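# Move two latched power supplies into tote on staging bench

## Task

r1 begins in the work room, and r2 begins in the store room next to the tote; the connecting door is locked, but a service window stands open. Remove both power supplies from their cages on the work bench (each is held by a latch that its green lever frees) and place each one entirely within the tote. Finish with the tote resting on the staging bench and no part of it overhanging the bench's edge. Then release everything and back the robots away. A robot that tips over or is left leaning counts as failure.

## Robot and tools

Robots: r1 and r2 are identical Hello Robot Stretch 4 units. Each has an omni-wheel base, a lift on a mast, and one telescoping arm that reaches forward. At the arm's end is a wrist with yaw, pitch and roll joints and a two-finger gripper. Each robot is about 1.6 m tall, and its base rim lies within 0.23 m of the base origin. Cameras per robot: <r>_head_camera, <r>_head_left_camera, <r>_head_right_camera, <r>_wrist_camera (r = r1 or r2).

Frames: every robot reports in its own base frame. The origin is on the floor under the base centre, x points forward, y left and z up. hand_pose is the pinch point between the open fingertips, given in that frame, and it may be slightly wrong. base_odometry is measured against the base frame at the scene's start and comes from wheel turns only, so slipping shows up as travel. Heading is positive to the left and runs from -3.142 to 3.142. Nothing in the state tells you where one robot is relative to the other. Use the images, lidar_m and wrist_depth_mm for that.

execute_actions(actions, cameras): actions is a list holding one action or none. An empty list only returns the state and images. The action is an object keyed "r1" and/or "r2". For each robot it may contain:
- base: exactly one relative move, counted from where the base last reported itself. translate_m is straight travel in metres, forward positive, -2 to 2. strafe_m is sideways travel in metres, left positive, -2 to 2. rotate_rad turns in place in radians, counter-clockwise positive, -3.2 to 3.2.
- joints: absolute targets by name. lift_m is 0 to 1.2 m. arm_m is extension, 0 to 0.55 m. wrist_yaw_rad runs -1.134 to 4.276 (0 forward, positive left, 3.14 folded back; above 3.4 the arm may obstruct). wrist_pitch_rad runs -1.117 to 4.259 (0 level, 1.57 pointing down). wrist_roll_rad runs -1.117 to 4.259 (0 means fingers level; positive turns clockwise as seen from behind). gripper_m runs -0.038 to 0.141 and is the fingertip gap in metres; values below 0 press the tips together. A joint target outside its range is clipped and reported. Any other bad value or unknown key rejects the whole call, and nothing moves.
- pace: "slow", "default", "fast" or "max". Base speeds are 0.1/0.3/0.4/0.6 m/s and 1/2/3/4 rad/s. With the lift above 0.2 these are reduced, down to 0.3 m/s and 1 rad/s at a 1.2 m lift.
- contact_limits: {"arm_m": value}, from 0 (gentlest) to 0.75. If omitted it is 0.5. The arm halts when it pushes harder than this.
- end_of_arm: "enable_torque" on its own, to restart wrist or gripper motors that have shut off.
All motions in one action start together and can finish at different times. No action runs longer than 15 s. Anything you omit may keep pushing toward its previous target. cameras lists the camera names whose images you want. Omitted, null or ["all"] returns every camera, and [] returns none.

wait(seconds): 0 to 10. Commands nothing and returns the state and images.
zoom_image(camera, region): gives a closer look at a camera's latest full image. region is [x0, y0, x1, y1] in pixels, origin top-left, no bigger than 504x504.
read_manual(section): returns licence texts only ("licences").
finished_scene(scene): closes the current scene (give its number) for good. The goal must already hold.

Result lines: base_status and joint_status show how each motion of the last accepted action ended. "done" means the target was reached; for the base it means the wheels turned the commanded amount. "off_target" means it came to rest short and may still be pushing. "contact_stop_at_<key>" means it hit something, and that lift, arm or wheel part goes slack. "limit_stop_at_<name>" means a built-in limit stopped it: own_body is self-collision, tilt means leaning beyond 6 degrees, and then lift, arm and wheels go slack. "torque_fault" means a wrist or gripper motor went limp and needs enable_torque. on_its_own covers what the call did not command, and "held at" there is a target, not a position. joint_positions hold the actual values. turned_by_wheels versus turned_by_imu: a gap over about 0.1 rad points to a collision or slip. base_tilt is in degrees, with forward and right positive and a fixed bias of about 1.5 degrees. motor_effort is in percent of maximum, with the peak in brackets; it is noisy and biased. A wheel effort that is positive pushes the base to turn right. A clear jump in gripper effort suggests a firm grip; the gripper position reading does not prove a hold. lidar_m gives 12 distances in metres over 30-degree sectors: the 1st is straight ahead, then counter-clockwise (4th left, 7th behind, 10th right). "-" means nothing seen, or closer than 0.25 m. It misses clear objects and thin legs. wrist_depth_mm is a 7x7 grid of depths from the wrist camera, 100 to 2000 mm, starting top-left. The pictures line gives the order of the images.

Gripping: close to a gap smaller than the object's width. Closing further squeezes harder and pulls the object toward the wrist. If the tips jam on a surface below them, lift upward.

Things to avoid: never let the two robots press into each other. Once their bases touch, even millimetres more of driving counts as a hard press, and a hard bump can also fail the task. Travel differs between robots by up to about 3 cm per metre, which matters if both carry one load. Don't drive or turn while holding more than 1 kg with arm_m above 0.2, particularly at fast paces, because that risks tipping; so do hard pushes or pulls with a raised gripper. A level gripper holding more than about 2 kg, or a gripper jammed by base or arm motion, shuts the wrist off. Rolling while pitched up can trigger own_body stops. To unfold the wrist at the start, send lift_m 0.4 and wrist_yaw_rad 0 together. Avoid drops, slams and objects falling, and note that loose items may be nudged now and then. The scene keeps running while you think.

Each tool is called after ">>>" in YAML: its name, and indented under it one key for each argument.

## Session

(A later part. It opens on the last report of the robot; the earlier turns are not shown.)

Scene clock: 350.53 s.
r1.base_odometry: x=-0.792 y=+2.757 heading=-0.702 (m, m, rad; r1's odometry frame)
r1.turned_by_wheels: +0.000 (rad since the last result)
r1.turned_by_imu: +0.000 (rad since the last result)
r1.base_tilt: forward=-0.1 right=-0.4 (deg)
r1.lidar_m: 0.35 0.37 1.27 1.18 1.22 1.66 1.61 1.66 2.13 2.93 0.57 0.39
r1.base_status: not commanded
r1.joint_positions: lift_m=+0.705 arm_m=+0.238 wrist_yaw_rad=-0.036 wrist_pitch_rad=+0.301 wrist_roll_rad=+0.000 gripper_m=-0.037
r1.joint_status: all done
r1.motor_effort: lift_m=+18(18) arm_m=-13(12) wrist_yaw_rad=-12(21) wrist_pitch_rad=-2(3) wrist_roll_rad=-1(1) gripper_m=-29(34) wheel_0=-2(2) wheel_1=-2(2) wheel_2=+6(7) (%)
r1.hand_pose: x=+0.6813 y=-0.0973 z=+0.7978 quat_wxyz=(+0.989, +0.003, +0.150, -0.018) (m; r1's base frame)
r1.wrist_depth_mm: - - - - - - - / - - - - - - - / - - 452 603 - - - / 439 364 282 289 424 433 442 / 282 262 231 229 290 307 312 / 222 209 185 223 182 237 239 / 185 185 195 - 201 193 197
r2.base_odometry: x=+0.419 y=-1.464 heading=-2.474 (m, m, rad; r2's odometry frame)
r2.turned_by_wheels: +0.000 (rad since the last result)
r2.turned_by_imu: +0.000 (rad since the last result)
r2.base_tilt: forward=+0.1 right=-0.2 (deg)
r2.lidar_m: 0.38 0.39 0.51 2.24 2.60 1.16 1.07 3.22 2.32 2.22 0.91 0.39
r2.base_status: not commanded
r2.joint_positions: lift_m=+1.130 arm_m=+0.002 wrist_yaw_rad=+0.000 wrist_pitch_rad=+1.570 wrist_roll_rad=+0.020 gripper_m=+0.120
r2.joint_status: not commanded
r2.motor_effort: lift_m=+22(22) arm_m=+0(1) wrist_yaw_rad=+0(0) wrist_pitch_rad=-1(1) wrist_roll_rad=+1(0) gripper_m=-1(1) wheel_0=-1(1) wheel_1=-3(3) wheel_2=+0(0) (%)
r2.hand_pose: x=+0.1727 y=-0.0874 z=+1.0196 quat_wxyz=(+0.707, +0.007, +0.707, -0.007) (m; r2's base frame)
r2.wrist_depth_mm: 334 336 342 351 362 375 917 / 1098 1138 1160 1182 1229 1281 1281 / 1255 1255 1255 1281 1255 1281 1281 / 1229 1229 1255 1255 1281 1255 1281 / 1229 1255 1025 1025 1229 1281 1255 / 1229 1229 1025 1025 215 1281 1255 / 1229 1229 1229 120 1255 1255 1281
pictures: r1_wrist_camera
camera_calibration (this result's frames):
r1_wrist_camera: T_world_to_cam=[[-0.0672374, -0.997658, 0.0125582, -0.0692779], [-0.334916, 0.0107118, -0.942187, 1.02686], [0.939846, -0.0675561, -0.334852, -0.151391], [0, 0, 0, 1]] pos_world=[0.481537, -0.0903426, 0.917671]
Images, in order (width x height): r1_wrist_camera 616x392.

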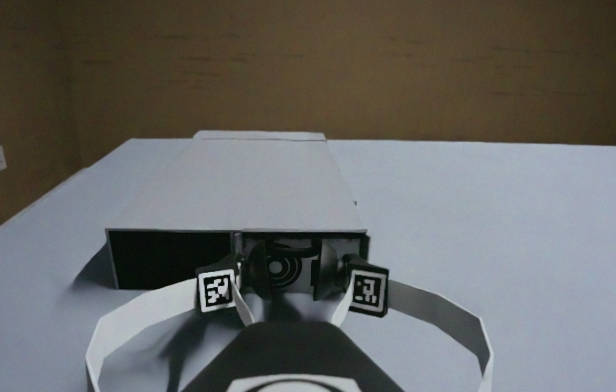

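>>> execute_actions:
  actions:
    - {"r1":{"joints":{"arm_m":0.234,"gripper_m":0.024,"lift_m":0.714,"wrist_roll_rad":0.18,"wrist_yaw_rad":-0.03},"pace":"slow"}}
  cameras: ["r1_wrist_camera"]

>>> zoom_image:
  camera: "r1_wrist_camera"
  region: [200, 200, 400, 320]

Scene clock: 353.03 s.
r1.base_odometry: x=-0.792 y=+2.757 heading=-0.703 (m, m, rad; r1's odometry frame)
r1.turned_by_wheels: +0.000 (rad since the last result)
r1.turned_by_imu: +0.000 (rad since the last result)
r1.base_tilt: forward=-0.1 right=-0.4 (deg)
r1.lidar_m: 0.37 0.39 1.23 1.19 1.22 1.66 1.59 1.63 2.18 2.94 0.57 0.38
r1.base_status: not commanded
r1.joint_positions: lift_m=+0.714 arm_m=+0.234 wrist_yaw_rad=-0.036 wrist_pitch_rad=+0.315 wrist_roll_rad=+0.180 gripper_m=+0.024
r1.joint_status: all done
r1.on_its_own: wrist_yaw_rad is at rest, and its effort (+15) is outside its rest range (-13 to +13); wrist_pitch_rad is at rest, and its effort (-44) is outside its rest range (-23 to +23)
r1.motor_effort: lift_m=+25(24) arm_m=-2(10) wrist_yaw_rad=+15(15) wrist_pitch_rad=-44(46) wrist_roll_rad=+2(3) gripper_m=-2(31) wheel_0=+3(6) wheel_1=+1(2) wheel_2=-4(6) (%)
r1.hand_pose: x=+0.6762 y=-0.0973 z=+0.8024 quat_wxyz=(+0.983, +0.091, +0.155, -0.032) (m; r1's base frame)
r1.wrist_depth_mm: - - - - - - - / - - - - - - - / - - 477 484 539 484 459 / - 442 301 278 368 342 320 / 364 287 243 235 271 260 250 / 266 251 187 204 187 212 202 / 216 202 208 - 185 175 176
r2.base_odometry: x=+0.419 y=-1.464 heading=-2.474 (m, m, rad; r2's odometry frame)
r2.turned_by_wheels: +0.000 (rad since the last result)
r2.turned_by_imu: +0.001 (rad since the last result)
r2.base_tilt: forward=+0.2 right=-0.2 (deg)
r2.lidar_m: 0.36 0.38 0.53 2.25 2.59 1.17 1.09 3.26 2.30 2.23 0.90 0.36
r2.base_status: not commanded
r2.joint_positions: lift_m=+1.130 arm_m=+0.002 wrist_yaw_rad=+0.000 wrist_pitch_rad=+1.570 wrist_roll_rad=+0.020 gripper_m=+0.120
r2.joint_status: not commanded
r2.motor_effort: lift_m=+22(22) arm_m=+0(1) wrist_yaw_rad=+0(0) wrist_pitch_rad=+0(1) wrist_roll_rad=+0(2) gripper_m=-2(1) wheel_0=-1(1) wheel_1=-3(3) wheel_2=+0(0) (%)
r2.hand_pose: x=+0.1727 y=-0.0874 z=+1.0196 quat_wxyz=(+0.707, +0.007, +0.707, -0.007) (m; r2's base frame)
r2.wrist_depth_mm: 332 336 343 351 362 373 931 / 1098 1118 1160 1182 1229 1255 1281 / 1255 1255 1255 1255 1255 1281 1281 / 1229 1255 1229 1255 1255 1281 1281 / 1255 1255 1042 1025 1255 1281 1281 / 1229 1229 1025 1025 216 1255 1255 / 1229 1229 1255 119 1229 1255 1281
pictures: r1_wrist_camera
camera_calibration (this result's frames):
r1_wrist_camera: T_world_to_cam=[[-0.121785, -0.980042, -0.157118, 0.105148], [-0.336891, 0.189714, -0.922233, 1.03217], [0.933634, -0.0593827, -0.353271, -0.125298], [0, 0, 0, 1]] pos_world=[0.477517, -0.100208, 0.924158]
Images, in order (width x height): r1_wrist_camera 616x392.

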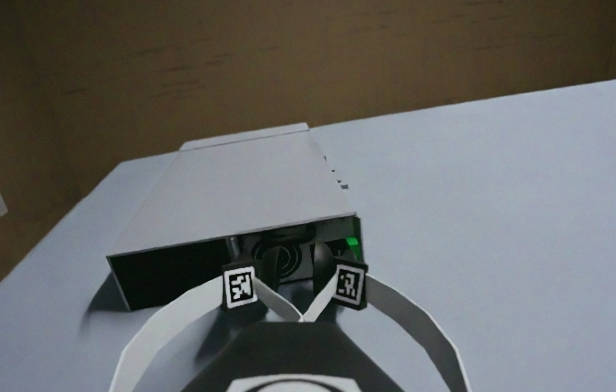

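Region (200, 200, 400, 320) of r1_wrist_camera's 616x392 image, scaled by 2.520; it fills the top 302 rows of this view, and the rest is white.

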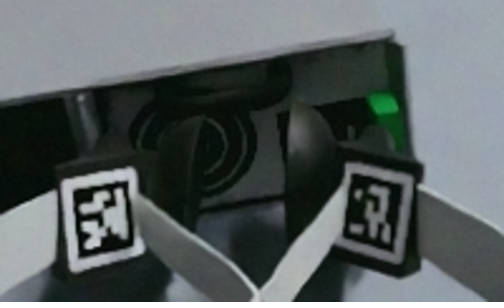

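>>> execute_actions:
  actions:
    - {"r1":{"joints":{"arm_m":0.205},"pace":"default"}}
  cameras: []

>>> execute_actions:
  actions:
    - {"r1":{"base":{"strafe_m":-0.019},"joints":{"gripper_m":0.040,"wrist_yaw_rad":0.02,"wrist_roll_rad":0.2,"lift_m":0.717,"arm_m":0.214},"pace":"slow"}}
  cameras: ["r1_wrist_camera"]

>>> zoom_image:
  camera: "r1_wrist_camera"
  region: [200, 200, 400, 320]

Scene clock: 354.07 s.
r1.base_odometry: x=-0.792 y=+2.757 heading=-0.702 (m, m, rad; r1's odometry frame)
r1.turned_by_wheels: +0.000 (rad since the last result)
r1.turned_by_imu: +0.000 (rad since the last result)
r1.base_tilt: forward=-0.1 right=-0.4 (deg)
r1.lidar_m: 0.34 0.41 1.25 1.14 1.22 1.65 1.58 1.67 2.17 2.93 0.56 0.39
r1.base_status: not commanded
r1.joint_positions: lift_m=+0.714 arm_m=+0.207 wrist_yaw_rad=-0.030 wrist_pitch_rad=+0.302 wrist_roll_rad=+0.180 gripper_m=+0.024
r1.joint_status: all done
r1.motor_effort: lift_m=+22(25) arm_m=-9(11) wrist_yaw_rad=+0(16) wrist_pitch_rad=-8(44) wrist_roll_rad=+0(0) gripper_m=-4(5) wheel_0=+1(3) wheel_1=+0(1) wheel_2=+1(4) (%)
r1.hand_pose: x=+0.6501 y=-0.0957 z=+0.8061 quat_wxyz=(+0.984, +0.091, +0.149, -0.028) (m; r1's base frame)
r1.wrist_depth_mm: - - - - - - - / - - - - - - - / - - - 591 591 525 500 / - 500 330 306 392 364 345 / 1098 319 268 270 286 276 264 / 283 270 195 221 187 222 215 / 228 213 219 - 194 184 182
r2.base_odometry: x=+0.419 y=-1.464 heading=-2.474 (m, m, rad; r2's odometry frame)
r2.turned_by_wheels: +0.000 (rad since the last result)
r2.turned_by_imu: +0.000 (rad since the last result)
r2.base_tilt: forward=+0.1 right=-0.2 (deg)
r2.lidar_m: 0.36 0.39 0.53 2.24 2.60 1.12 1.08 3.21 2.30 2.21 0.86 0.39
r2.base_status: not commanded
r2.joint_positions: lift_m=+1.130 arm_m=+0.002 wrist_yaw_rad=+0.000 wrist_pitch_rad=+1.570 wrist_roll_rad=+0.020 gripper_m=+0.120
r2.joint_status: not commanded
r2.motor_effort: lift_m=+22(22) arm_m=+0(1) wrist_yaw_rad=+0(1) wrist_pitch_rad=-1(0) wrist_roll_rad=+1(2) gripper_m=+0(1) wheel_0=-1(1) wheel_1=-3(3) wheel_2=+0(0) (%)
r2.hand_pose: x=+0.1727 y=-0.0874 z=+1.0196 quat_wxyz=(+0.707, +0.007, +0.707, -0.007) (m; r2's base frame)
r2.wrist_depth_mm: 334 336 342 351 362 375 904 / 1118 1118 1138 1182 1229 1281 1281 / 1255 1281 1255 1255 1255 1308 1255 / 1229 1255 1255 1281 1281 1255 1255 / 1255 1229 1025 1025 1255 1255 1255 / 1229 1229 1025 1042 216 1281 1281 / 1255 1229 1229 119 1255 1255 1281
pictures: none
No camera images: the call's "cameras" was empty. Leave "cameras" out to get every camera's image.

Scene clock: 355.17 s.
r1.base_odometry: x=-0.804 y=+2.742 heading=-0.702 (m, m, rad; r1's odometry frame)
r1.turned_by_wheels: +0.000 (rad since the last result)
r1.turned_by_imu: +0.000 (rad since the last result)
r1.base_tilt: forward=-0.1 right=-0.3 (deg)
r1.lidar_m: 0.37 0.39 1.26 1.21 1.24 1.65 1.59 1.65 2.15 2.92 0.56 0.38
r1.base_status: done
r1.joint_positions: lift_m=+0.717 arm_m=+0.212 wrist_yaw_rad=+0.020 wrist_pitch_rad=+0.302 wrist_roll_rad=+0.200 gripper_m=+0.040
r1.joint_status: all done
r1.motor_effort: lift_m=+23(22) arm_m=+9(10) wrist_yaw_rad=-1(0) wrist_pitch_rad=-8(8) wrist_roll_rad=-2(1) gripper_m=-2(3) wheel_0=+0(4) wheel_1=+0(4) wheel_2=+1(0) (%)
r1.hand_pose: x=+0.6604 y=-0.0819 z=+0.8090 quat_wxyz=(+0.984, +0.097, +0.151, -0.005) (m; r1's base frame)
r1.wrist_depth_mm: - - - - - - - / - - - - - - - / - - - 585 597 517 484 / - 549 343 319 394 362 336 / 1756 329 263 258 293 276 263 / 296 272 197 239 195 223 213 / 236 220 224 - 198 185 182
r2.base_odometry: x=+0.419 y=-1.464 heading=-2.474 (m, m, rad; r2's odometry frame)
r2.turned_by_wheels: +0.000 (rad since the last result)
r2.turned_by_imu: +0.000 (rad since the last result)
r2.base_tilt: forward=+0.1 right=-0.2 (deg)
r2.lidar_m: 0.37 0.39 0.54 2.24 2.57 1.16 1.10 3.25 2.32 2.23 0.90 0.39
r2.base_status: not commanded
r2.joint_positions: lift_m=+1.130 arm_m=+0.002 wrist_yaw_rad=+0.000 wrist_pitch_rad=+1.570 wrist_roll_rad=+0.020 gripper_m=+0.120
r2.joint_status: not commanded
r2.motor_effort: lift_m=+22(22) arm_m=-1(1) wrist_yaw_rad=+0(1) wrist_pitch_rad=+0(1) wrist_roll_rad=-1(0) gripper_m=-1(1) wheel_0=-1(1) wheel_1=-3(3) wheel_2=+0(1) (%)
r2.hand_pose: x=+0.1727 y=-0.0874 z=+1.0196 quat_wxyz=(+0.707, +0.007, +0.707, -0.007) (m; r2's base frame)
r2.wrist_depth_mm: 332 336 342 349 362 375 904 / 1098 1118 1182 1182 1229 1255 1281 / 1255 1255 1255 1255 1281 1281 1281 / 1229 1255 1255 1255 1255 1281 1281 / 1229 1229 1025 1042 1255 1255 1281 / 1255 1255 1025 1042 215 1281 1281 / 1255 1229 1255 120 1255 1281 1229
pictures: r1_wrist_camera
camera_calibration (this result's frames):
r1_wrist_camera: T_world_to_cam=[[-0.0708003, -0.981671, -0.176947, 0.101497], [-0.334518, 0.190486, -0.922937, 1.02912], [0.939726, -0.00615246, -0.341873, -0.11613], [0, 0, 0, 1]] pos_world=[0.460574, -0.0971108, 0.92807]
Images, in order (width x height): r1_wrist_camera 616x392.

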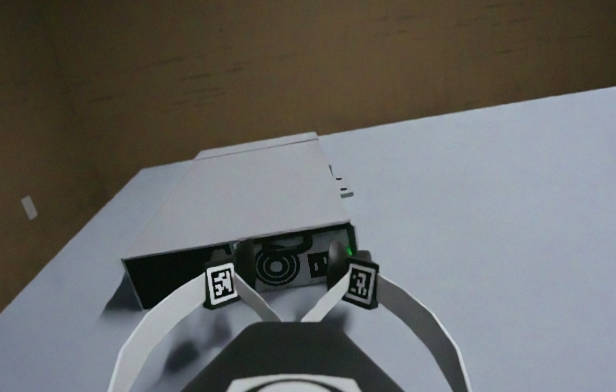

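Region (200, 200, 400, 320) of r1_wrist_camera's 616x392 image, scaled by 2.520; it fills the top 302 rows of this view, and the rest is white.

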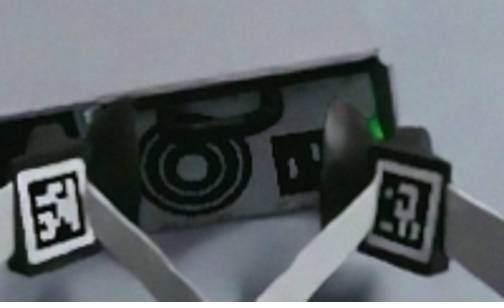

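>>> execute_actions:
  actions:
    - {"r1":{"base":{"strafe_m":-0.002},"joints":{"gripper_m":0.043,"arm_m":0.232},"pace":"slow"}}
  cameras: ["r1_wrist_camera"]

>>> zoom_image:
  camera: "r1_wrist_camera"
  region: [200, 200, 400, 320]

Scene clock: 356.43 s.
r1.base_odometry: x=-0.806 y=+2.741 heading=-0.702 (m, m, rad; r1's odometry frame)
r1.turned_by_wheels: +0.000 (rad since the last result)
r1.turned_by_imu: +0.000 (rad since the last result)
r1.base_tilt: forward=-0.1 right=-0.3 (deg)
r1.lidar_m: 0.37 0.39 1.28 1.19 1.26 1.67 1.56 1.67 2.15 2.92 0.60 0.40
r1.base_status: done
r1.joint_positions: lift_m=+0.717 arm_m=+0.229 wrist_yaw_rad=+0.020 wrist_pitch_rad=+0.305 wrist_roll_rad=+0.200 gripper_m=+0.043
r1.joint_status: all done
r1.motor_effort: lift_m=+22(23) arm_m=+15(16) wrist_yaw_rad=+0(1) wrist_pitch_rad=-15(15) wrist_roll_rad=-1(0) gripper_m=-1(3) wheel_0=+2(1) wheel_1=+3(3) wheel_2=-2(3) (%)
r1.hand_pose: x=+0.6772 y=-0.0820 z=+0.8084 quat_wxyz=(+0.984, +0.097, +0.152, -0.006) (m; r1's base frame)
r1.wrist_depth_mm: - - - - - - - / - - - - - - - / - - - 574 580 512 473 / - 544 340 314 387 357 336 / 1618 293 246 244 286 274 259 / 293 258 193 234 195 220 211 / 234 216 223 - 195 183 182
r2.base_odometry: x=+0.419 y=-1.464 heading=-2.474 (m, m, rad; r2's odometry frame)
r2.turned_by_wheels: +0.000 (rad since the last result)
r2.turned_by_imu: +0.000 (rad since the last result)
r2.base_tilt: forward=+0.2 right=-0.2 (deg)
r2.lidar_m: 0.37 0.40 0.54 2.23 2.61 1.13 1.08 3.23 2.32 2.21 0.87 0.40
r2.base_status: not commanded
r2.joint_positions: lift_m=+1.130 arm_m=+0.002 wrist_yaw_rad=+0.000 wrist_pitch_rad=+1.570 wrist_roll_rad=+0.020 gripper_m=+0.120
r2.joint_status: not commanded
r2.motor_effort: lift_m=+22(22) arm_m=-1(0) wrist_yaw_rad=+0(0) wrist_pitch_rad=-1(1) wrist_roll_rad=+0(0) gripper_m=-2(0) wheel_0=-1(1) wheel_1=-3(3) wheel_2=+0(0) (%)
r2.hand_pose: x=+0.1727 y=-0.0874 z=+1.0196 quat_wxyz=(+0.707, +0.007, +0.707, -0.007) (m; r2's base frame)
r2.wrist_depth_mm: 332 336 342 351 362 373 917 / 1118 1138 1160 1160 1229 1255 1255 / 1229 1255 1255 1255 1255 1281 1281 / 1229 1255 1229 1255 1255 1255 1281 / 1229 1229 1042 1042 1255 1255 1255 / 1229 1229 1025 1025 215 1281 1281 / 1229 1229 1229 119 1255 1255 1255
pictures: r1_wrist_camera
camera_calibration (this result's frames):
r1_wrist_camera: T_world_to_cam=[[-0.0715077, -0.98166, -0.176723, 0.102796], [-0.336866, 0.190534, -0.922073, 1.03504], [0.938833, -0.00640336, -0.344312, -0.129545], [0, 0, 0, 1]] pos_world=[0.47764, -0.097129, 0.927942]
Images, in order (width x height): r1_wrist_camera 616x392.

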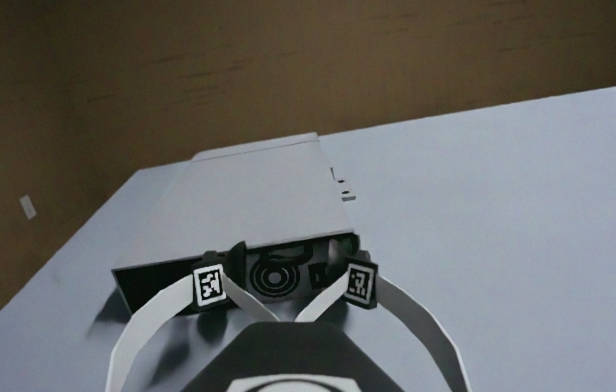

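Region (200, 200, 400, 320) of r1_wrist_camera's 616x392 image, scaled by 2.520; it fills the top 302 rows of this view, and the rest is white.

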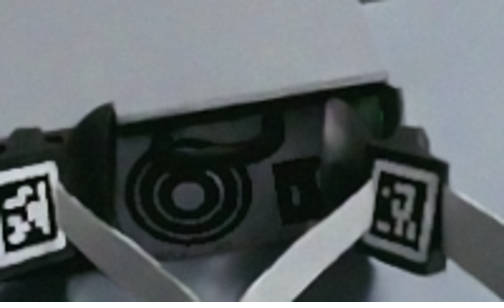

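>>> execute_actions:
  actions:
    - {"r1":{"base":{"strafe_m":0.003},"joints":{"gripper_m":0.018,"arm_m":0.233,"lift_m":0.715},"pace":"slow"}}
  cameras: ["r1_wrist_camera"]

>>> zoom_image:
  camera: "r1_wrist_camera"
  region: [200, 200, 400, 320]

Scene clock: 357.83 s.
r1.base_odometry: x=-0.804 y=+2.743 heading=-0.702 (m, m, rad; r1's odometry frame)
r1.turned_by_wheels: +0.000 (rad since the last result)
r1.turned_by_imu: +0.000 (rad since the last result)
r1.base_tilt: forward=-0.1 right=-0.4 (deg)
r1.lidar_m: 0.38 0.36 1.27 1.20 1.26 1.68 1.60 1.68 2.20 2.92 0.58 0.39
r1.base_status: done
r1.joint_positions: lift_m=+0.715 arm_m=+0.231 wrist_yaw_rad=+0.021 wrist_pitch_rad=+0.307 wrist_roll_rad=+0.199 gripper_m=+0.018
r1.joint_status: all done
r1.motor_effort: lift_m=+18(20) arm_m=+10(12) wrist_yaw_rad=-6(4) wrist_pitch_rad=-21(21) wrist_roll_rad=+1(1) gripper_m=-9(8) wheel_0=+0(1) wheel_1=+2(5) wheel_2=-1(2) (%)
r1.hand_pose: x=+0.6789 y=-0.0816 z=+0.8062 quat_wxyz=(+0.983, +0.097, +0.153, -0.005) (m; r1's base frame)
r1.wrist_depth_mm: - - - - - - - / - - - - - - - / - - - 554 559 504 466 / - 512 324 296 379 349 327 / 1661 300 247 241 278 268 255 / 286 260 188 226 189 216 207 / 229 211 218 - 193 178 178
r2.base_odometry: x=+0.419 y=-1.464 heading=-2.474 (m, m, rad; r2's odometry frame)
r2.turned_by_wheels: +0.000 (rad since the last result)
r2.turned_by_imu: +0.000 (rad since the last result)
r2.base_tilt: forward=+0.1 right=-0.2 (deg)
r2.lidar_m: 0.39 0.39 0.54 2.25 2.58 1.15 1.08 3.23 2.32 2.21 0.90 0.38
r2.base_status: not commanded
r2.joint_positions: lift_m=+1.130 arm_m=+0.002 wrist_yaw_rad=+0.000 wrist_pitch_rad=+1.570 wrist_roll_rad=+0.020 gripper_m=+0.120
r2.joint_status: not commanded
r2.motor_effort: lift_m=+22(22) arm_m=+0(0) wrist_yaw_rad=+0(0) wrist_pitch_rad=-1(1) wrist_roll_rad=+0(2) gripper_m=-1(0) wheel_0=-1(1) wheel_1=-3(3) wheel_2=+0(0) (%)
r2.hand_pose: x=+0.1727 y=-0.0874 z=+1.0196 quat_wxyz=(+0.707, +0.007, +0.707, -0.007) (m; r2's base frame)
r2.wrist_depth_mm: 334 336 342 351 359 373 917 / 1098 1118 1182 1160 1229 1255 1281 / 1255 1229 1255 1281 1255 1255 1281 / 1255 1255 1281 1255 1255 1308 1255 / 1255 1229 1025 1025 1255 1255 1281 / 1229 1205 1025 1025 216 1255 1281 / 1205 1255 1229 119 1255 1255 1281
pictures: r1_wrist_camera
camera_calibration (this result's frames):
r1_wrist_camera: T_world_to_cam=[[-0.0702796, -0.981835, -0.176239, 0.101706], [-0.338966, 0.189669, -0.921481, 1.03443], [0.93817, -0.0050222, -0.346139, -0.12993], [0, 0, 0, 1]] pos_world=[0.479682, -0.0969936, 0.92616]
Images, in order (width x height): r1_wrist_camera 616x392.

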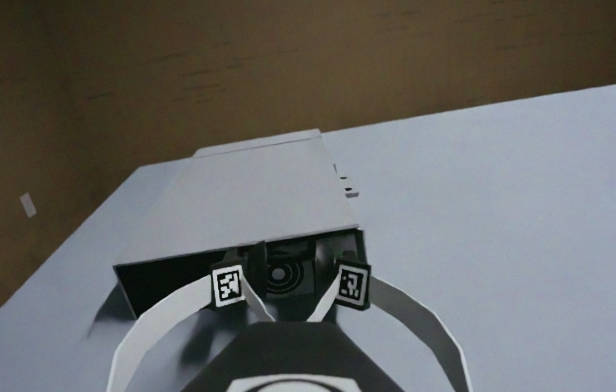

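Region (200, 200, 400, 320) of r1_wrist_camera's 616x392 image, scaled by 2.520; it fills the top 302 rows of this view, and the rest is white.

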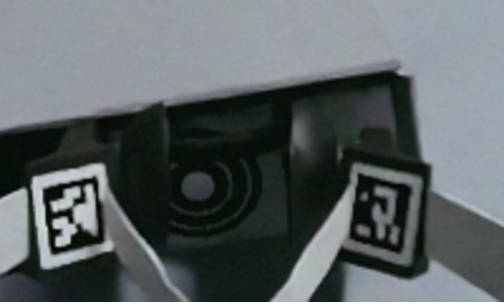

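>>> execute_actions:
  actions:
    - {"r1":{"joints":{"gripper_m":-0.012,"arm_m":0.241,"lift_m":0.712},"pace":"slow"}}
  cameras: []

>>> execute_actions:
  actions:
    - {"r1":{"joints":{"gripper_m":-0.038,"arm_m":0.247,"lift_m":0.709},"pace":"slow"}}
  cameras: ["r1_wrist_camera"]

>>> zoom_image:
  camera: "r1_wrist_camera"
  region: [200, 200, 400, 320]

Scene clock: 359.43 s.
r1.base_odometry: x=-0.804 y=+2.743 heading=-0.702 (m, m, rad; r1's odometry frame)
r1.turned_by_wheels: +0.000 (rad since the last result)
r1.turned_by_imu: +0.000 (rad since the last result)
r1.base_tilt: forward=-0.1 right=-0.4 (deg)
r1.lidar_m: 0.36 0.38 1.28 1.19 1.27 1.65 1.61 1.67 2.17 2.91 0.58 0.36
r1.base_status: not commanded
r1.joint_positions: lift_m=+0.712 arm_m=+0.239 wrist_yaw_rad=+0.020 wrist_pitch_rad=+0.308 wrist_roll_rad=+0.199 gripper_m=-0.011
r1.joint_status: all done
r1.motor_effort: lift_m=+18(16) arm_m=+11(17) wrist_yaw_rad=+0(10) wrist_pitch_rad=-23(24) wrist_roll_rad=+2(3) gripper_m=-21(22) wheel_0=+2(2) wheel_1=+3(3) wheel_2=-3(3) (%)
r1.hand_pose: x=+0.6866 y=-0.0820 z=+0.8030 quat_wxyz=(+0.983, +0.097, +0.153, -0.006) (m; r1's base frame)
r1.wrist_depth_mm: - - - - - - - / - - - - - - - / - - - 535 554 488 459 / - 504 314 287 373 342 317 / 1060 278 233 233 272 260 250 / 279 238 186 229 186 210 203 / 224 211 213 - 191 175 176
r2.base_odometry: x=+0.419 y=-1.464 heading=-2.474 (m, m, rad; r2's odometry frame)
r2.turned_by_wheels: +0.000 (rad since the last result)
r2.turned_by_imu: +0.000 (rad since the last result)
r2.base_tilt: forward=+0.2 right=-0.2 (deg)
r2.lidar_m: 0.37 0.37 0.54 2.25 2.61 1.16 1.08 3.25 2.32 2.21 0.87 0.40
r2.base_status: not commanded
r2.joint_positions: lift_m=+1.130 arm_m=+0.002 wrist_yaw_rad=+0.000 wrist_pitch_rad=+1.570 wrist_roll_rad=+0.020 gripper_m=+0.120
r2.joint_status: not commanded
r2.motor_effort: lift_m=+22(22) arm_m=+0(0) wrist_yaw_rad=+0(0) wrist_pitch_rad=-1(1) wrist_roll_rad=+0(0) gripper_m=-2(0) wheel_0=-1(1) wheel_1=-3(3) wheel_2=+0(1) (%)
r2.hand_pose: x=+0.1727 y=-0.0874 z=+1.0196 quat_wxyz=(+0.707, +0.007, +0.707, -0.007) (m; r2's base frame)
r2.wrist_depth_mm: 334 336 343 351 364 375 917 / 1098 1138 1160 1182 1205 1281 1281 / 1229 1255 1229 1255 1281 1281 1281 / 1229 1229 1255 1255 1255 1255 1281 / 1255 1255 1042 1042 1281 1255 1255 / 1229 1229 1025 1042 215 1255 1255 / 1229 1229 1229 119 1255 1281 1255
pictures: none
No camera images: the call's "cameras" was empty. Leave "cameras" out to get every camera's image.

Scene clock: 360.57 s.
r1.base_odometry: x=-0.804 y=+2.743 heading=-0.702 (m, m, rad; r1's odometry frame)
r1.turned_by_wheels: +0.000 (rad since the last result)
r1.turned_by_imu: +0.000 (rad since the last result)
r1.base_tilt: forward=+0.0 right=-0.4 (deg)
r1.lidar_m: 0.37 0.38 1.29 1.20 1.24 1.64 1.62 1.66 2.21 2.91 0.56 0.36
r1.base_status: not commanded
r1.joint_positions: lift_m=+0.709 arm_m=+0.245 wrist_yaw_rad=+0.020 wrist_pitch_rad=+0.307 wrist_roll_rad=+0.200 gripper_m=-0.037
r1.joint_status: all done
r1.motor_effort: lift_m=+18(18) arm_m=+11(19) wrist_yaw_rad=+0(11) wrist_pitch_rad=-22(24) wrist_roll_rad=+1(0) gripper_m=-23(26) wheel_0=+3(3) wheel_1=+3(3) wheel_2=-3(4) (%)
r1.hand_pose: x=+0.6925 y=-0.0820 z=+0.8001 quat_wxyz=(+0.983, +0.097, +0.153, -0.006) (m; r1's base frame)
r1.wrist_depth_mm: - - - - - - - / - - - - - - - / - - - 484 544 484 452 / - 480 309 279 364 336 314 / 1042 262 227 223 267 257 246 / 276 166 195 226 182 204 200 / 224 209 210 - 187 173 172
r2.base_odometry: x=+0.419 y=-1.464 heading=-2.474 (m, m, rad; r2's odometry frame)
r2.turned_by_wheels: +0.000 (rad since the last result)
r2.turned_by_imu: +0.000 (rad since the last result)
r2.base_tilt: forward=+0.2 right=-0.2 (deg)
r2.lidar_m: 0.36 0.38 0.54 2.21 2.60 1.15 1.09 3.27 2.32 2.21 0.88 0.40
r2.base_status: not commanded
r2.joint_positions: lift_m=+1.130 arm_m=+0.002 wrist_yaw_rad=+0.000 wrist_pitch_rad=+1.570 wrist_roll_rad=+0.020 gripper_m=+0.120
r2.joint_status: not commanded
r2.motor_effort: lift_m=+22(22) arm_m=-1(0) wrist_yaw_rad=+0(0) wrist_pitch_rad=-1(1) wrist_roll_rad=+1(0) gripper_m=+0(0) wheel_0=-1(1) wheel_1=-3(3) wheel_2=+0(0) (%)
r2.hand_pose: x=+0.1727 y=-0.0874 z=+1.0196 quat_wxyz=(+0.707, +0.007, +0.707, -0.007) (m; r2's base frame)
r2.wrist_depth_mm: 332 336 343 351 364 375 917 / 1098 1138 1160 1182 1229 1281 1255 / 1255 1255 1255 1255 1281 1281 1281 / 1255 1229 1255 1255 1255 1281 1255 / 1229 1255 1025 1042 1255 1255 1255 / 1255 1229 1025 1042 216 1281 1281 / 1229 1255 1255 119 1255 1255 1255
pictures: r1_wrist_camera
camera_calibration (this result's frames):
r1_wrist_camera: T_world_to_cam=[[-0.0719425, -0.981682, -0.176424, 0.102483], [-0.339146, 0.19042, -0.92126, 1.03351], [0.937979, -0.00644412, -0.346633, -0.144385], [0, 0, 0, 1]] pos_world=[0.493313, -0.0971248, 0.920161]
Images, in order (width x height): r1_wrist_camera 616x392.

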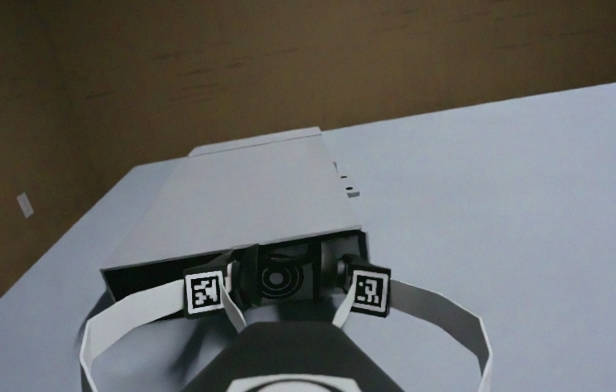

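Region (200, 200, 400, 320) of r1_wrist_camera's 616x392 image, scaled by 2.520; it fills the top 302 rows of this view, and the rest is white.

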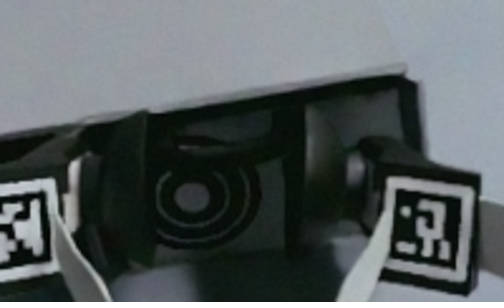

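>>> execute_actions:
  actions:
    - {"r1":{"base":{"strafe_m":0.002},"joints":{"arm_m":0.238,"lift_m":0.707},"pace":"slow"}}
  cameras: []

>>> execute_actions:
  actions:
    - {"r1":{"joints":{"arm_m":0.234},"pace":"slow"}}
  cameras: ["r1_wrist_camera"]

>>> zoom_image:
  camera: "r1_wrist_camera"
  region: [200, 200, 400, 320]

Scene clock: 361.60 s.
r1.base_odometry: x=-0.802 y=+2.745 heading=-0.702 (m, m, rad; r1's odometry frame)
r1.turned_by_wheels: +0.000 (rad since the last result)
r1.turned_by_imu: +0.000 (rad since the last result)
r1.base_tilt: forward=-0.1 right=-0.4 (deg)
r1.lidar_m: 0.36 0.37 1.27 1.19 1.24 1.69 1.59 1.66 2.17 2.91 0.53 0.39
r1.base_status: done
r1.joint_positions: lift_m=+0.707 arm_m=+0.240 wrist_yaw_rad=+0.024 wrist_pitch_rad=+0.302 wrist_roll_rad=+0.200 gripper_m=-0.037
r1.joint_status: all done
r1.on_its_own: wrist_yaw_rad is at rest, and its effort (-15) is outside its rest range (-13 to +13)
r1.motor_effort: lift_m=+18(19) arm_m=-14(14) wrist_yaw_rad=-15(14) wrist_pitch_rad=-7(22) wrist_roll_rad=+0(0) gripper_m=-31(32) wheel_0=+0(0) wheel_1=-1(5) wheel_2=+5(5) (%)
r1.hand_pose: x=+0.6888 y=-0.0807 z=+0.7995 quat_wxyz=(+0.984, +0.097, +0.151, -0.003) (m; r1's base frame)
r1.wrist_depth_mm: - - - - - - - / - - - - - - - / - - - 488 554 492 459 / - 512 312 281 370 342 315 / 1008 272 229 229 260 258 247 / 278 162 180 228 182 203 199 / 222 206 211 - 187 174 172
r2.base_odometry: x=+0.419 y=-1.464 heading=-2.474 (m, m, rad; r2's odometry frame)
r2.turned_by_wheels: +0.000 (rad since the last result)
r2.turned_by_imu: +0.000 (rad since the last result)
r2.base_tilt: forward=+0.1 right=-0.2 (deg)
r2.lidar_m: 0.37 0.40 0.55 2.25 2.59 1.18 1.08 3.27 2.30 2.22 0.88 0.39
r2.base_status: not commanded
r2.joint_positions: lift_m=+1.130 arm_m=+0.002 wrist_yaw_rad=+0.000 wrist_pitch_rad=+1.570 wrist_roll_rad=+0.020 gripper_m=+0.120
r2.joint_status: not commanded
r2.motor_effort: lift_m=+22(22) arm_m=+0(0) wrist_yaw_rad=+0(0) wrist_pitch_rad=+0(0) wrist_roll_rad=+1(2) gripper_m=+0(2) wheel_0=-1(1) wheel_1=-3(3) wheel_2=+0(0) (%)
r2.hand_pose: x=+0.1727 y=-0.0874 z=+1.0196 quat_wxyz=(+0.707, +0.007, +0.707, -0.007) (m; r2's base frame)
r2.wrist_depth_mm: 332 334 342 353 362 375 904 / 1078 1138 1182 1182 1205 1255 1281 / 1255 1255 1255 1281 1255 1281 1255 / 1229 1255 1255 1255 1255 1281 1308 / 1255 1229 1042 1025 1229 1255 1255 / 1229 1229 1025 1025 215 1281 1255 / 1229 1229 1229 119 1229 1255 1281
pictures: none
No camera images: the call's "cameras" was empty. Leave "cameras" out to get every camera's image.

Scene clock: 362.30 s.
r1.base_odometry: x=-0.802 y=+2.745 heading=-0.702 (m, m, rad; r1's odometry frame)
r1.turned_by_wheels: +0.000 (rad since the last result)
r1.turned_by_imu: +0.000 (rad since the last result)
r1.base_tilt: forward=+0.0 right=-0.4 (deg)
r1.lidar_m: 0.37 0.39 1.27 1.20 1.23 1.67 1.61 1.68 2.20 2.89 0.57 0.39
r1.base_status: not commanded
r1.joint_positions: lift_m=+0.707 arm_m=+0.236 wrist_yaw_rad=+0.021 wrist_pitch_rad=+0.303 wrist_roll_rad=+0.200 gripper_m=-0.037
r1.joint_status: all done
r1.motor_effort: lift_m=+19(19) arm_m=-9(14) wrist_yaw_rad=-3(18) wrist_pitch_rad=-11(12) wrist_roll_rad=+1(1) gripper_m=-27(32) wheel_0=+0(1) wheel_1=+0(1) wheel_2=+1(6) (%)
r1.hand_pose: x=+0.6835 y=-0.0817 z=+0.7991 quat_wxyz=(+0.984, +0.097, +0.151, -0.005) (m; r1's base frame)
r1.wrist_depth_mm: - - - - - - - / - - - - - - - / - - - 500 549 488 455 / - 496 310 281 366 336 317 / 1025 277 239 228 268 257 247 / 276 163 195 228 184 202 200 / 220 207 210 - 187 173 173
r2.base_odometry: x=+0.419 y=-1.464 heading=-2.474 (m, m, rad; r2's odometry frame)
r2.turned_by_wheels: +0.000 (rad since the last result)
r2.turned_by_imu: +0.000 (rad since the last result)
r2.base_tilt: forward=+0.1 right=-0.2 (deg)
r2.lidar_m: 0.39 0.37 0.53 2.26 2.58 1.15 1.08 3.21 2.33 2.20 0.90 0.39
r2.base_status: not commanded
r2.joint_positions: lift_m=+1.130 arm_m=+0.002 wrist_yaw_rad=+0.000 wrist_pitch_rad=+1.570 wrist_roll_rad=+0.020 gripper_m=+0.120
r2.joint_status: not commanded
r2.motor_effort: lift_m=+22(22) arm_m=+0(1) wrist_yaw_rad=+0(0) wrist_pitch_rad=+0(1) wrist_roll_rad=-1(2) gripper_m=-1(1) wheel_0=-1(1) wheel_1=-2(3) wheel_2=+0(0) (%)
r2.hand_pose: x=+0.1727 y=-0.0874 z=+1.0196 quat_wxyz=(+0.707, +0.007, +0.707, -0.007) (m; r2's base frame)
r2.wrist_depth_mm: 334 336 342 351 364 373 917 / 1098 1138 1182 1182 1229 1281 1281 / 1281 1255 1229 1255 1255 1281 1308 / 1229 1255 1229 1281 1255 1255 1281 / 1229 1229 1025 1025 1255 1255 1281 / 1229 1229 1042 1025 215 1281 1255 / 1255 1229 1255 120 1255 1281 1255
pictures: r1_wrist_camera
camera_calibration (this result's frames):
r1_wrist_camera: T_world_to_cam=[[-0.0701221, -0.981688, -0.177123, 0.101316], [-0.335643, 0.190426, -0.922541, 1.0281], [0.939376, -0.0052406, -0.342849, -0.140129], [0, 0, 0, 1]] pos_world=[0.483813, -0.0970511, 0.918369]
Images, in order (width x height): r1_wrist_camera 616x392.

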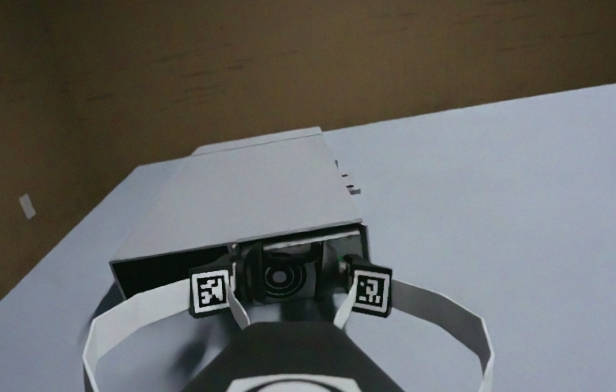

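Region (200, 200, 400, 320) of r1_wrist_camera's 616x392 image, scaled by 2.520; it fills the top 302 rows of this view, and the rest is white.

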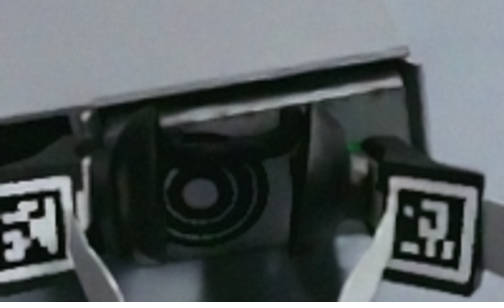

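>>> execute_actions:
  actions:
    - {"r1":{"joints":{"arm_m":0.13},"pace":"slow"}}
  cameras: ["r1_wrist_camera"]

Scene clock: 364.73 s.
r1.base_odometry: x=-0.802 y=+2.745 heading=-0.702 (m, m, rad; r1's odometry frame)
r1.turned_by_wheels: +0.000 (rad since the last result)
r1.turned_by_imu: +0.000 (rad since the last result)
r1.base_tilt: forward=+0.0 right=-0.4 (deg)
r1.lidar_m: 0.38 0.40 1.27 1.19 1.25 1.67 1.61 1.65 2.22 2.92 0.59 0.39
r1.base_status: not commanded
r1.joint_positions: lift_m=+0.707 arm_m=+0.132 wrist_yaw_rad=+0.021 wrist_pitch_rad=+0.304 wrist_roll_rad=+0.200 gripper_m=-0.037
r1.joint_status: all done
r1.motor_effort: lift_m=+18(19) arm_m=-10(11) wrist_yaw_rad=-5(6) wrist_pitch_rad=-12(13) wrist_roll_rad=-2(0) gripper_m=-28(29) wheel_0=+0(1) wheel_1=+0(0) wheel_2=+1(1) (%)
r1.hand_pose: x=+0.5797 y=-0.0815 z=+0.7989 quat_wxyz=(+0.984, +0.097, +0.152, -0.005) (m; r1's base frame)
r1.wrist_depth_mm: - - - - - - - / - - - - - - 759 / - - 564 500 554 488 455 / - 496 375 298 366 340 317 / 1060 342 307 228 270 257 246 / 277 163 196 226 183 202 199 / 221 207 210 - 187 174 173
r2.base_odometry: x=+0.419 y=-1.464 heading=-2.474 (m, m, rad; r2's odometry frame)
r2.turned_by_wheels: +0.000 (rad since the last result)
r2.turned_by_imu: +0.001 (rad since the last result)
r2.base_tilt: forward=+0.1 right=-0.2 (deg)
r2.lidar_m: 0.37 0.40 0.53 2.23 2.59 1.15 1.08 3.22 2.32 2.23 0.90 0.40
r2.base_status: not commanded
r2.joint_positions: lift_m=+1.130 arm_m=+0.002 wrist_yaw_rad=+0.000 wrist_pitch_rad=+1.570 wrist_roll_rad=+0.020 gripper_m=+0.120
r2.joint_status: not commanded
r2.motor_effort: lift_m=+22(22) arm_m=+0(1) wrist_yaw_rad=+0(1) wrist_pitch_rad=-2(1) wrist_roll_rad=+1(0) gripper_m=+0(0) wheel_0=-1(1) wheel_1=-3(3) wheel_2=+0(0) (%)
r2.hand_pose: x=+0.1727 y=-0.0874 z=+1.0196 quat_wxyz=(+0.707, +0.007, +0.707, -0.007) (m; r2's base frame)
r2.wrist_depth_mm: 334 334 343 349 362 373 917 / 1098 1118 1160 1182 1229 1281 1281 / 1229 1229 1281 1255 1255 1281 1281 / 1255 1229 1229 1255 1255 1281 1255 / 1229 1229 1042 1042 1281 1229 1281 / 1229 1229 1042 1025 215 1255 1255 / 1229 1229 1229 119 1229 1255 1255
pictures: r1_wrist_camera
camera_calibration (this result's frames):
r1_wrist_camera: T_world_to_cam=[[-0.0696809, -0.98173, -0.177061, 0.0938504], [-0.336379, 0.190221, -0.922315, 0.993291], [0.939145, -0.00470822, -0.343488, -0.042002], [0, 0, 0, 1]] pos_world=[0.380107, -0.0970064, 0.918317]
Images, in order (width x height): r1_wrist_camera 616x392.

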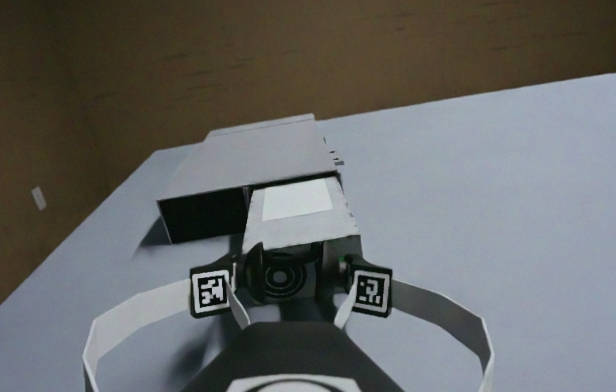

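>>> execute_actions:
  actions:
    - {"r1":{"joints":{"arm_m":0.005},"pace":"default"}}
  cameras: []

>>> execute_actions:
  actions:
    - {"r1":{"joints":{"gripper_m":0.04},"base":{"translate_m":-0.012},"pace":"default"}}
  cameras: []

>>> execute_actions:
  actions:
    - {"r1":{"base":{"translate_m":-0.035},"pace":"default"}}
  cameras: ["r1_wrist_camera"]

Scene clock: 366.30 s.
r1.base_odometry: x=-0.802 y=+2.745 heading=-0.702 (m, m, rad; r1's odometry frame)
r1.turned_by_wheels: +0.000 (rad since the last result)
r1.turned_by_imu: +0.000 (rad since the last result)
r1.base_tilt: forward=-0.1 right=-0.3 (deg)
r1.lidar_m: 0.36 0.37 1.28 1.19 1.24 1.67 1.58 1.65 2.17 2.94 0.56 0.43
r1.base_status: not commanded
r1.joint_positions: lift_m=+0.707 arm_m=+0.007 wrist_yaw_rad=+0.020 wrist_pitch_rad=+0.307 wrist_roll_rad=+0.200 gripper_m=-0.037
r1.joint_status: all done
r1.motor_effort: lift_m=+18(19) arm_m=-9(10) wrist_yaw_rad=-2(6) wrist_pitch_rad=-23(20) wrist_roll_rad=-1(1) gripper_m=-27(30) wheel_0=+0(1) wheel_1=+0(0) wheel_2=+1(1) (%)
r1.hand_pose: x=+0.4542 y=-0.0819 z=+0.7982 quat_wxyz=(+0.983, +0.097, +0.153, -0.005) (m; r1's base frame)
r1.wrist_depth_mm: - - - - - - - / - - - - - 866 741 / - - 564 535 549 488 452 / - 508 430 301 364 338 315 / 1618 342 304 228 267 258 246 / 277 163 195 225 185 202 199 / 220 206 210 - 187 185 253
r2.base_odometry: x=+0.419 y=-1.464 heading=-2.474 (m, m, rad; r2's odometry frame)
r2.turned_by_wheels: +0.000 (rad since the last result)
r2.turned_by_imu: +0.000 (rad since the last result)
r2.base_tilt: forward=+0.1 right=-0.2 (deg)
r2.lidar_m: 0.37 0.40 0.53 2.24 2.59 1.15 1.08 3.24 2.34 2.23 0.88 0.38
r2.base_status: not commanded
r2.joint_positions: lift_m=+1.130 arm_m=+0.002 wrist_yaw_rad=+0.000 wrist_pitch_rad=+1.570 wrist_roll_rad=+0.020 gripper_m=+0.120
r2.joint_status: not commanded
r2.motor_effort: lift_m=+22(22) arm_m=+0(1) wrist_yaw_rad=+0(0) wrist_pitch_rad=+0(0) wrist_roll_rad=-1(3) gripper_m=-1(1) wheel_0=-1(1) wheel_1=-3(3) wheel_2=+0(0) (%)
r2.hand_pose: x=+0.1727 y=-0.0874 z=+1.0196 quat_wxyz=(+0.707, +0.007, +0.707, -0.007) (m; r2's base frame)
r2.wrist_depth_mm: 334 336 343 351 362 373 917 / 1118 1138 1160 1205 1229 1281 1281 / 1229 1229 1229 1255 1255 1281 1255 / 1255 1229 1255 1255 1281 1255 1281 / 1229 1255 1042 1042 1281 1281 1281 / 1229 1229 1042 1042 216 1255 1255 / 1229 1229 1229 119 1255 1255 1255
pictures: none
No camera images: the call's "cameras" was empty. Leave "cameras" out to get every camera's image.

Scene clock: 367.77 s.
r1.base_odometry: x=-0.812 y=+2.753 heading=-0.702 (m, m, rad; r1's odometry frame)
r1.turned_by_wheels: +0.000 (rad since the last result)
r1.turned_by_imu: +0.000 (rad since the last result)
r1.base_tilt: forward=+0.0 right=-0.4 (deg)
r1.lidar_m: 0.37 0.37 1.24 1.20 1.24 1.68 1.58 1.62 2.18 2.92 0.61 0.43
r1.base_status: done
r1.joint_positions: lift_m=+0.707 arm_m=+0.007 wrist_yaw_rad=+0.021 wrist_pitch_rad=+0.301 wrist_roll_rad=+0.200 gripper_m=+0.040
r1.joint_status: all done
r1.motor_effort: lift_m=+19(19) arm_m=-9(9) wrist_yaw_rad=-3(4) wrist_pitch_rad=-3(19) wrist_roll_rad=+0(2) gripper_m=-4(26) wheel_0=-1(2) wheel_1=+1(6) wheel_2=+0(7) (%)
r1.hand_pose: x=+0.4546 y=-0.0817 z=+0.7997 quat_wxyz=(+0.984, +0.097, +0.150, -0.005) (m; r1's base frame)
r1.wrist_depth_mm: - - - - - - - / - - - - - - 788 / - - 603 564 569 504 462 / - 521 449 317 377 345 324 / 1661 351 296 246 279 263 253 / 282 264 196 225 195 211 204 / 224 209 213 - 195 199 946
r2.base_odometry: x=+0.419 y=-1.464 heading=-2.474 (m, m, rad; r2's odometry frame)
r2.turned_by_wheels: +0.000 (rad since the last result)
r2.turned_by_imu: +0.000 (rad since the last result)
r2.base_tilt: forward=+0.2 right=-0.2 (deg)
r2.lidar_m: 0.38 0.40 0.54 2.25 2.59 1.17 1.08 3.23 2.32 2.21 0.90 0.39
r2.base_status: not commanded
r2.joint_positions: lift_m=+1.130 arm_m=+0.002 wrist_yaw_rad=+0.000 wrist_pitch_rad=+1.570 wrist_roll_rad=+0.020 gripper_m=+0.120
r2.joint_status: not commanded
r2.motor_effort: lift_m=+22(22) arm_m=-1(1) wrist_yaw_rad=+0(0) wrist_pitch_rad=-1(1) wrist_roll_rad=+0(0) gripper_m=-1(1) wheel_0=-1(1) wheel_1=-3(3) wheel_2=+0(0) (%)
r2.hand_pose: x=+0.1727 y=-0.0874 z=+1.0196 quat_wxyz=(+0.707, +0.007, +0.707, -0.007) (m; r2's base frame)
r2.wrist_depth_mm: 332 336 342 351 362 375 917 / 1098 1118 1182 1182 1229 1255 1281 / 1255 1229 1255 1255 1281 1281 1255 / 1255 1255 1255 1281 1255 1255 1255 / 1229 1255 1042 1008 1255 1255 1281 / 1229 1229 1025 1042 216 1255 1255 / 1229 1229 1255 119 1229 1255 1255
pictures: none
No camera images: the call's "cameras" was empty. Leave "cameras" out to get every camera's image.

Scene clock: 368.80 s.
r1.base_odometry: x=-0.838 y=+2.775 heading=-0.702 (m, m, rad; r1's odometry frame)
r1.turned_by_wheels: +0.000 (rad since the last result)
r1.turned_by_imu: +0.000 (rad since the last result)
r1.base_tilt: forward=-0.1 right=-0.3 (deg)
r1.lidar_m: 0.40 0.43 1.26 1.20 1.24 1.63 1.56 1.61 2.14 2.97 0.62 0.48
r1.base_status: done
r1.joint_positions: lift_m=+0.707 arm_m=+0.007 wrist_yaw_rad=+0.020 wrist_pitch_rad=+0.302 wrist_roll_rad=+0.200 gripper_m=+0.040
r1.joint_status: not commanded
r1.motor_effort: lift_m=+18(19) arm_m=-9(8) wrist_yaw_rad=-2(4) wrist_pitch_rad=-6(5) wrist_roll_rad=-2(1) gripper_m=-4(1) wheel_0=-1(5) wheel_1=-1(4) wheel_2=-1(8) (%)
r1.hand_pose: x=+0.4546 y=-0.0818 z=+0.7996 quat_wxyz=(+0.984, +0.097, +0.151, -0.005) (m; r1's base frame)
r1.wrist_depth_mm: - - - - - - - / - - - - - 931 798 / - - 627 564 574 504 466 / - 517 439 315 375 345 324 / 1708 353 296 279 278 263 251 / 283 262 196 229 195 233 297 / 224 217 222 - 291 1025 991
r2.base_odometry: x=+0.419 y=-1.464 heading=-2.474 (m, m, rad; r2's odometry frame)
r2.turned_by_wheels: +0.000 (rad since the last result)
r2.turned_by_imu: +0.000 (rad since the last result)
r2.base_tilt: forward=+0.2 right=-0.2 (deg)
r2.lidar_m: 0.38 0.40 0.53 2.27 2.60 1.14 1.07 3.25 2.32 2.21 0.89 0.40
r2.base_status: not commanded
r2.joint_positions: lift_m=+1.130 arm_m=+0.002 wrist_yaw_rad=+0.000 wrist_pitch_rad=+1.570 wrist_roll_rad=+0.020 gripper_m=+0.120
r2.joint_status: not commanded
r2.motor_effort: lift_m=+22(22) arm_m=+0(0) wrist_yaw_rad=+0(0) wrist_pitch_rad=-1(1) wrist_roll_rad=+0(2) gripper_m=-2(1) wheel_0=-1(1) wheel_1=-3(3) wheel_2=+0(0) (%)
r2.hand_pose: x=+0.1727 y=-0.0874 z=+1.0196 quat_wxyz=(+0.707, +0.007, +0.707, -0.007) (m; r2's base frame)
r2.wrist_depth_mm: 332 336 343 351 362 375 917 / 1098 1138 1160 1182 1229 1255 1281 / 1229 1255 1255 1255 1281 1255 1281 / 1229 1229 1229 1255 1255 1281 1255 / 1229 1229 1025 1042 1255 1255 1281 / 1205 1229 1025 1042 215 1255 1255 / 1229 1255 1255 119 1229 1255 1255
pictures: r1_wrist_camera
camera_calibration (this result's frames):
r1_wrist_camera: T_world_to_cam=[[-0.0704403, -0.981621, -0.177367, 0.0855287], [-0.333917, 0.190755, -0.923099, 0.951417], [0.939967, -0.00579744, -0.341217, 0.0734579], [0, 0, 0, 1]] pos_world=[0.254671, -0.0971045, 0.918487]
Images, in order (width x height): r1_wrist_camera 616x392.

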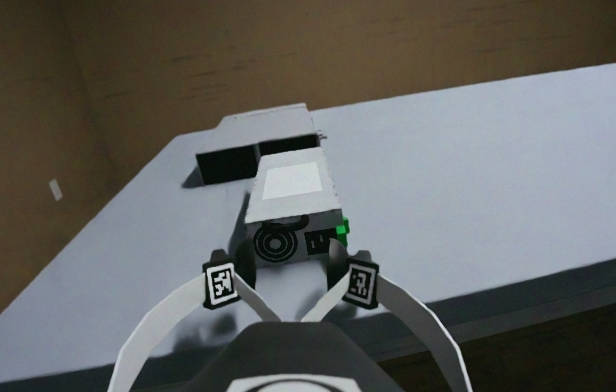

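>>> execute_actions:
  actions:
    - {"r1":{"joints":{"lift_m":0.97,"gripper_m":0.12,"wrist_roll_rad":0,"wrist_yaw_rad":0},"pace":"max"}}
  cameras: []

>>> execute_actions:
  actions:
    - {"r1":{"joints":{"wrist_pitch_rad":1.57,"arm_m":0.43},"pace":"fast"}}
  cameras: ["r1_wrist_camera","r1_head_camera"]

Scene clock: 370.63 s.
r1.base_odometry: x=-0.838 y=+2.775 heading=-0.702 (m, m, rad; r1's odometry frame)
r1.turned_by_wheels: +0.000 (rad since the last result)
r1.turned_by_imu: +0.000 (rad since the last result)
r1.base_tilt: forward=+0.0 right=-0.3 (deg)
r1.lidar_m: 0.41 0.44 1.27 1.20 1.23 1.64 1.57 1.61 2.16 2.97 0.64 0.42
r1.base_status: not commanded
r1.joint_positions: lift_m=+0.970 arm_m=+0.006 wrist_yaw_rad=+0.000 wrist_pitch_rad=+0.302 wrist_roll_rad=+0.000 gripper_m=+0.120
r1.joint_status: all done
r1.motor_effort: lift_m=+21(26) arm_m=-9(9) wrist_yaw_rad=-2(6) wrist_pitch_rad=-7(6) wrist_roll_rad=-1(7) gripper_m=+0(3) wheel_0=-1(1) wheel_1=-1(1) wheel_2=-1(1) (%)
r1.hand_pose: x=+0.4528 y=-0.0874 z=+1.0623 quat_wxyz=(+0.989, +0.000, +0.150, +0.000) (m; r1's base frame)
r1.wrist_depth_mm: - - - - - - - / - - - - - - - / - - - - - - - / - - - - - - - / - - 768 778 778 831 854 / 1708 609 585 597 591 654 654 / 1397 535 530 - 554 530 559
r2.base_odometry: x=+0.419 y=-1.464 heading=-2.474 (m, m, rad; r2's odometry frame)
r2.turned_by_wheels: +0.000 (rad since the last result)
r2.turned_by_imu: +0.000 (rad since the last result)
r2.base_tilt: forward=+0.1 right=-0.2 (deg)
r2.lidar_m: 0.37 0.38 0.54 2.26 2.60 1.16 1.08 3.26 2.31 2.22 0.88 0.41
r2.base_status: not commanded
r2.joint_positions: lift_m=+1.130 arm_m=+0.002 wrist_yaw_rad=+0.000 wrist_pitch_rad=+1.570 wrist_roll_rad=+0.020 gripper_m=+0.120
r2.joint_status: not commanded
r2.motor_effort: lift_m=+22(22) arm_m=-1(0) wrist_yaw_rad=+0(0) wrist_pitch_rad=-1(1) wrist_roll_rad=+0(0) gripper_m=-2(0) wheel_0=-1(1) wheel_1=-3(3) wheel_2=+0(0) (%)
r2.hand_pose: x=+0.1727 y=-0.0874 z=+1.0196 quat_wxyz=(+0.707, +0.007, +0.707, -0.007) (m; r2's base frame)
r2.wrist_depth_mm: 334 336 342 351 364 375 931 / 1118 1118 1182 1182 1229 1255 1281 / 1255 1255 1255 1281 1281 1281 1281 / 1229 1281 1255 1281 1255 1281 1255 / 1255 1255 1042 1042 1255 1255 1281 / 1255 1229 1008 1042 216 1255 1281 / 1229 1229 1229 119 1255 1255 1255
pictures: none
No camera images: the call's "cameras" was empty. Leave "cameras" out to get every camera's image.

Scene clock: 372.60 s.
r1.base_odometry: x=-0.838 y=+2.775 heading=-0.702 (m, m, rad; r1's odometry frame)
r1.turned_by_wheels: +0.000 (rad since the last result)
r1.turned_by_imu: +0.000 (rad since the last result)
r1.base_tilt: forward=+0.0 right=-0.4 (deg)
r1.lidar_m: 0.39 0.44 1.27 1.19 1.25 1.64 1.56 1.61 2.13 2.97 0.63 0.46
r1.base_status: not commanded
r1.joint_positions: lift_m=+0.970 arm_m=+0.428 wrist_yaw_rad=+0.000 wrist_pitch_rad=+1.570 wrist_roll_rad=+0.000 gripper_m=+0.120
r1.joint_status: all done
r1.motor_effort: lift_m=+21(21) arm_m=+9(10) wrist_yaw_rad=-2(0) wrist_pitch_rad=+0(4) wrist_roll_rad=+0(3) gripper_m=+1(1) wheel_0=-1(1) wheel_1=-1(1) wheel_2=-1(1) (%)
r1.hand_pose: x=+0.5997 y=-0.0874 z=+0.8596 quat_wxyz=(+0.707, +0.000, +0.707, +0.000) (m; r1's base frame)
r1.wrist_depth_mm: 301 301 263 265 312 317 319 / 303 304 307 312 317 319 322 / 306 310 314 278 320 322 325 / 312 312 315 281 324 327 330 / 312 315 319 283 327 332 334 / 314 319 283 285 329 334 336 / 322 322 325 - 334 336 340
r2.base_odometry: x=+0.419 y=-1.464 heading=-2.474 (m, m, rad; r2's odometry frame)
r2.turned_by_wheels: +0.000 (rad since the last result)
r2.turned_by_imu: +0.000 (rad since the last result)
r2.base_tilt: forward=+0.1 right=-0.2 (deg)
r2.lidar_m: 0.37 0.40 0.54 2.24 2.59 1.14 1.08 3.24 2.33 2.24 0.85 0.39
r2.base_status: not commanded
r2.joint_positions: lift_m=+1.130 arm_m=+0.002 wrist_yaw_rad=+0.000 wrist_pitch_rad=+1.570 wrist_roll_rad=+0.020 gripper_m=+0.120
r2.joint_status: not commanded
r2.motor_effort: lift_m=+22(22) arm_m=-1(1) wrist_yaw_rad=+0(0) wrist_pitch_rad=-1(1) wrist_roll_rad=-1(3) gripper_m=-1(1) wheel_0=-1(1) wheel_1=-3(3) wheel_2=+0(0) (%)
r2.hand_pose: x=+0.1727 y=-0.0874 z=+1.0196 quat_wxyz=(+0.707, +0.007, +0.707, -0.007) (m; r2's base frame)
r2.wrist_depth_mm: 332 336 343 349 364 375 917 / 1098 1118 1160 1205 1229 1281 1281 / 1255 1229 1255 1255 1255 1255 1281 / 1229 1229 1255 1255 1281 1281 1255 / 1229 1255 1042 1025 1255 1255 1255 / 1255 1255 1042 1025 215 1281 1255 / 1229 1229 1255 119 1229 1255 1255
pictures: r1_head_camera, r1_wrist_camera
camera_calibration (this result's frames):
r1_wrist_camera: T_world_to_cam=[[0.00262523, -0.999438, 0.0334329, -0.125653], [-0.999207, -0.00129354, 0.0397914, 0.610776], [-0.0397258, -0.0335108, -0.998649, 1.10774], [0, 0, 0, 1]] pos_world=[0.654627, -0.0876713, 1.08614]
Images, in order (width x height): r1_head_camera 420x560, r1_wrist_camera 616x392.

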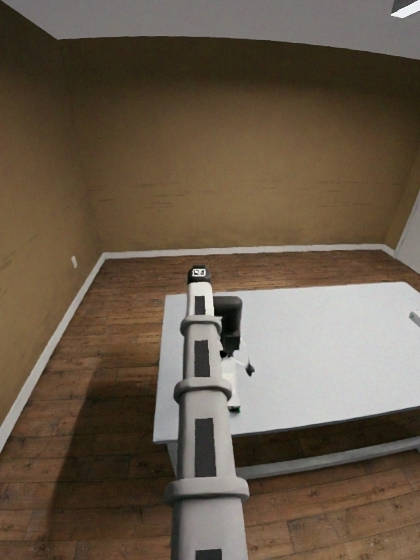

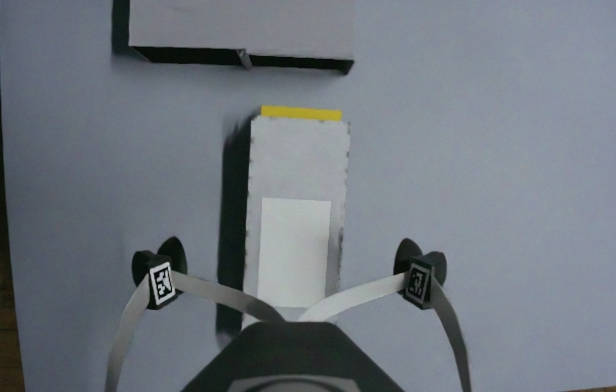

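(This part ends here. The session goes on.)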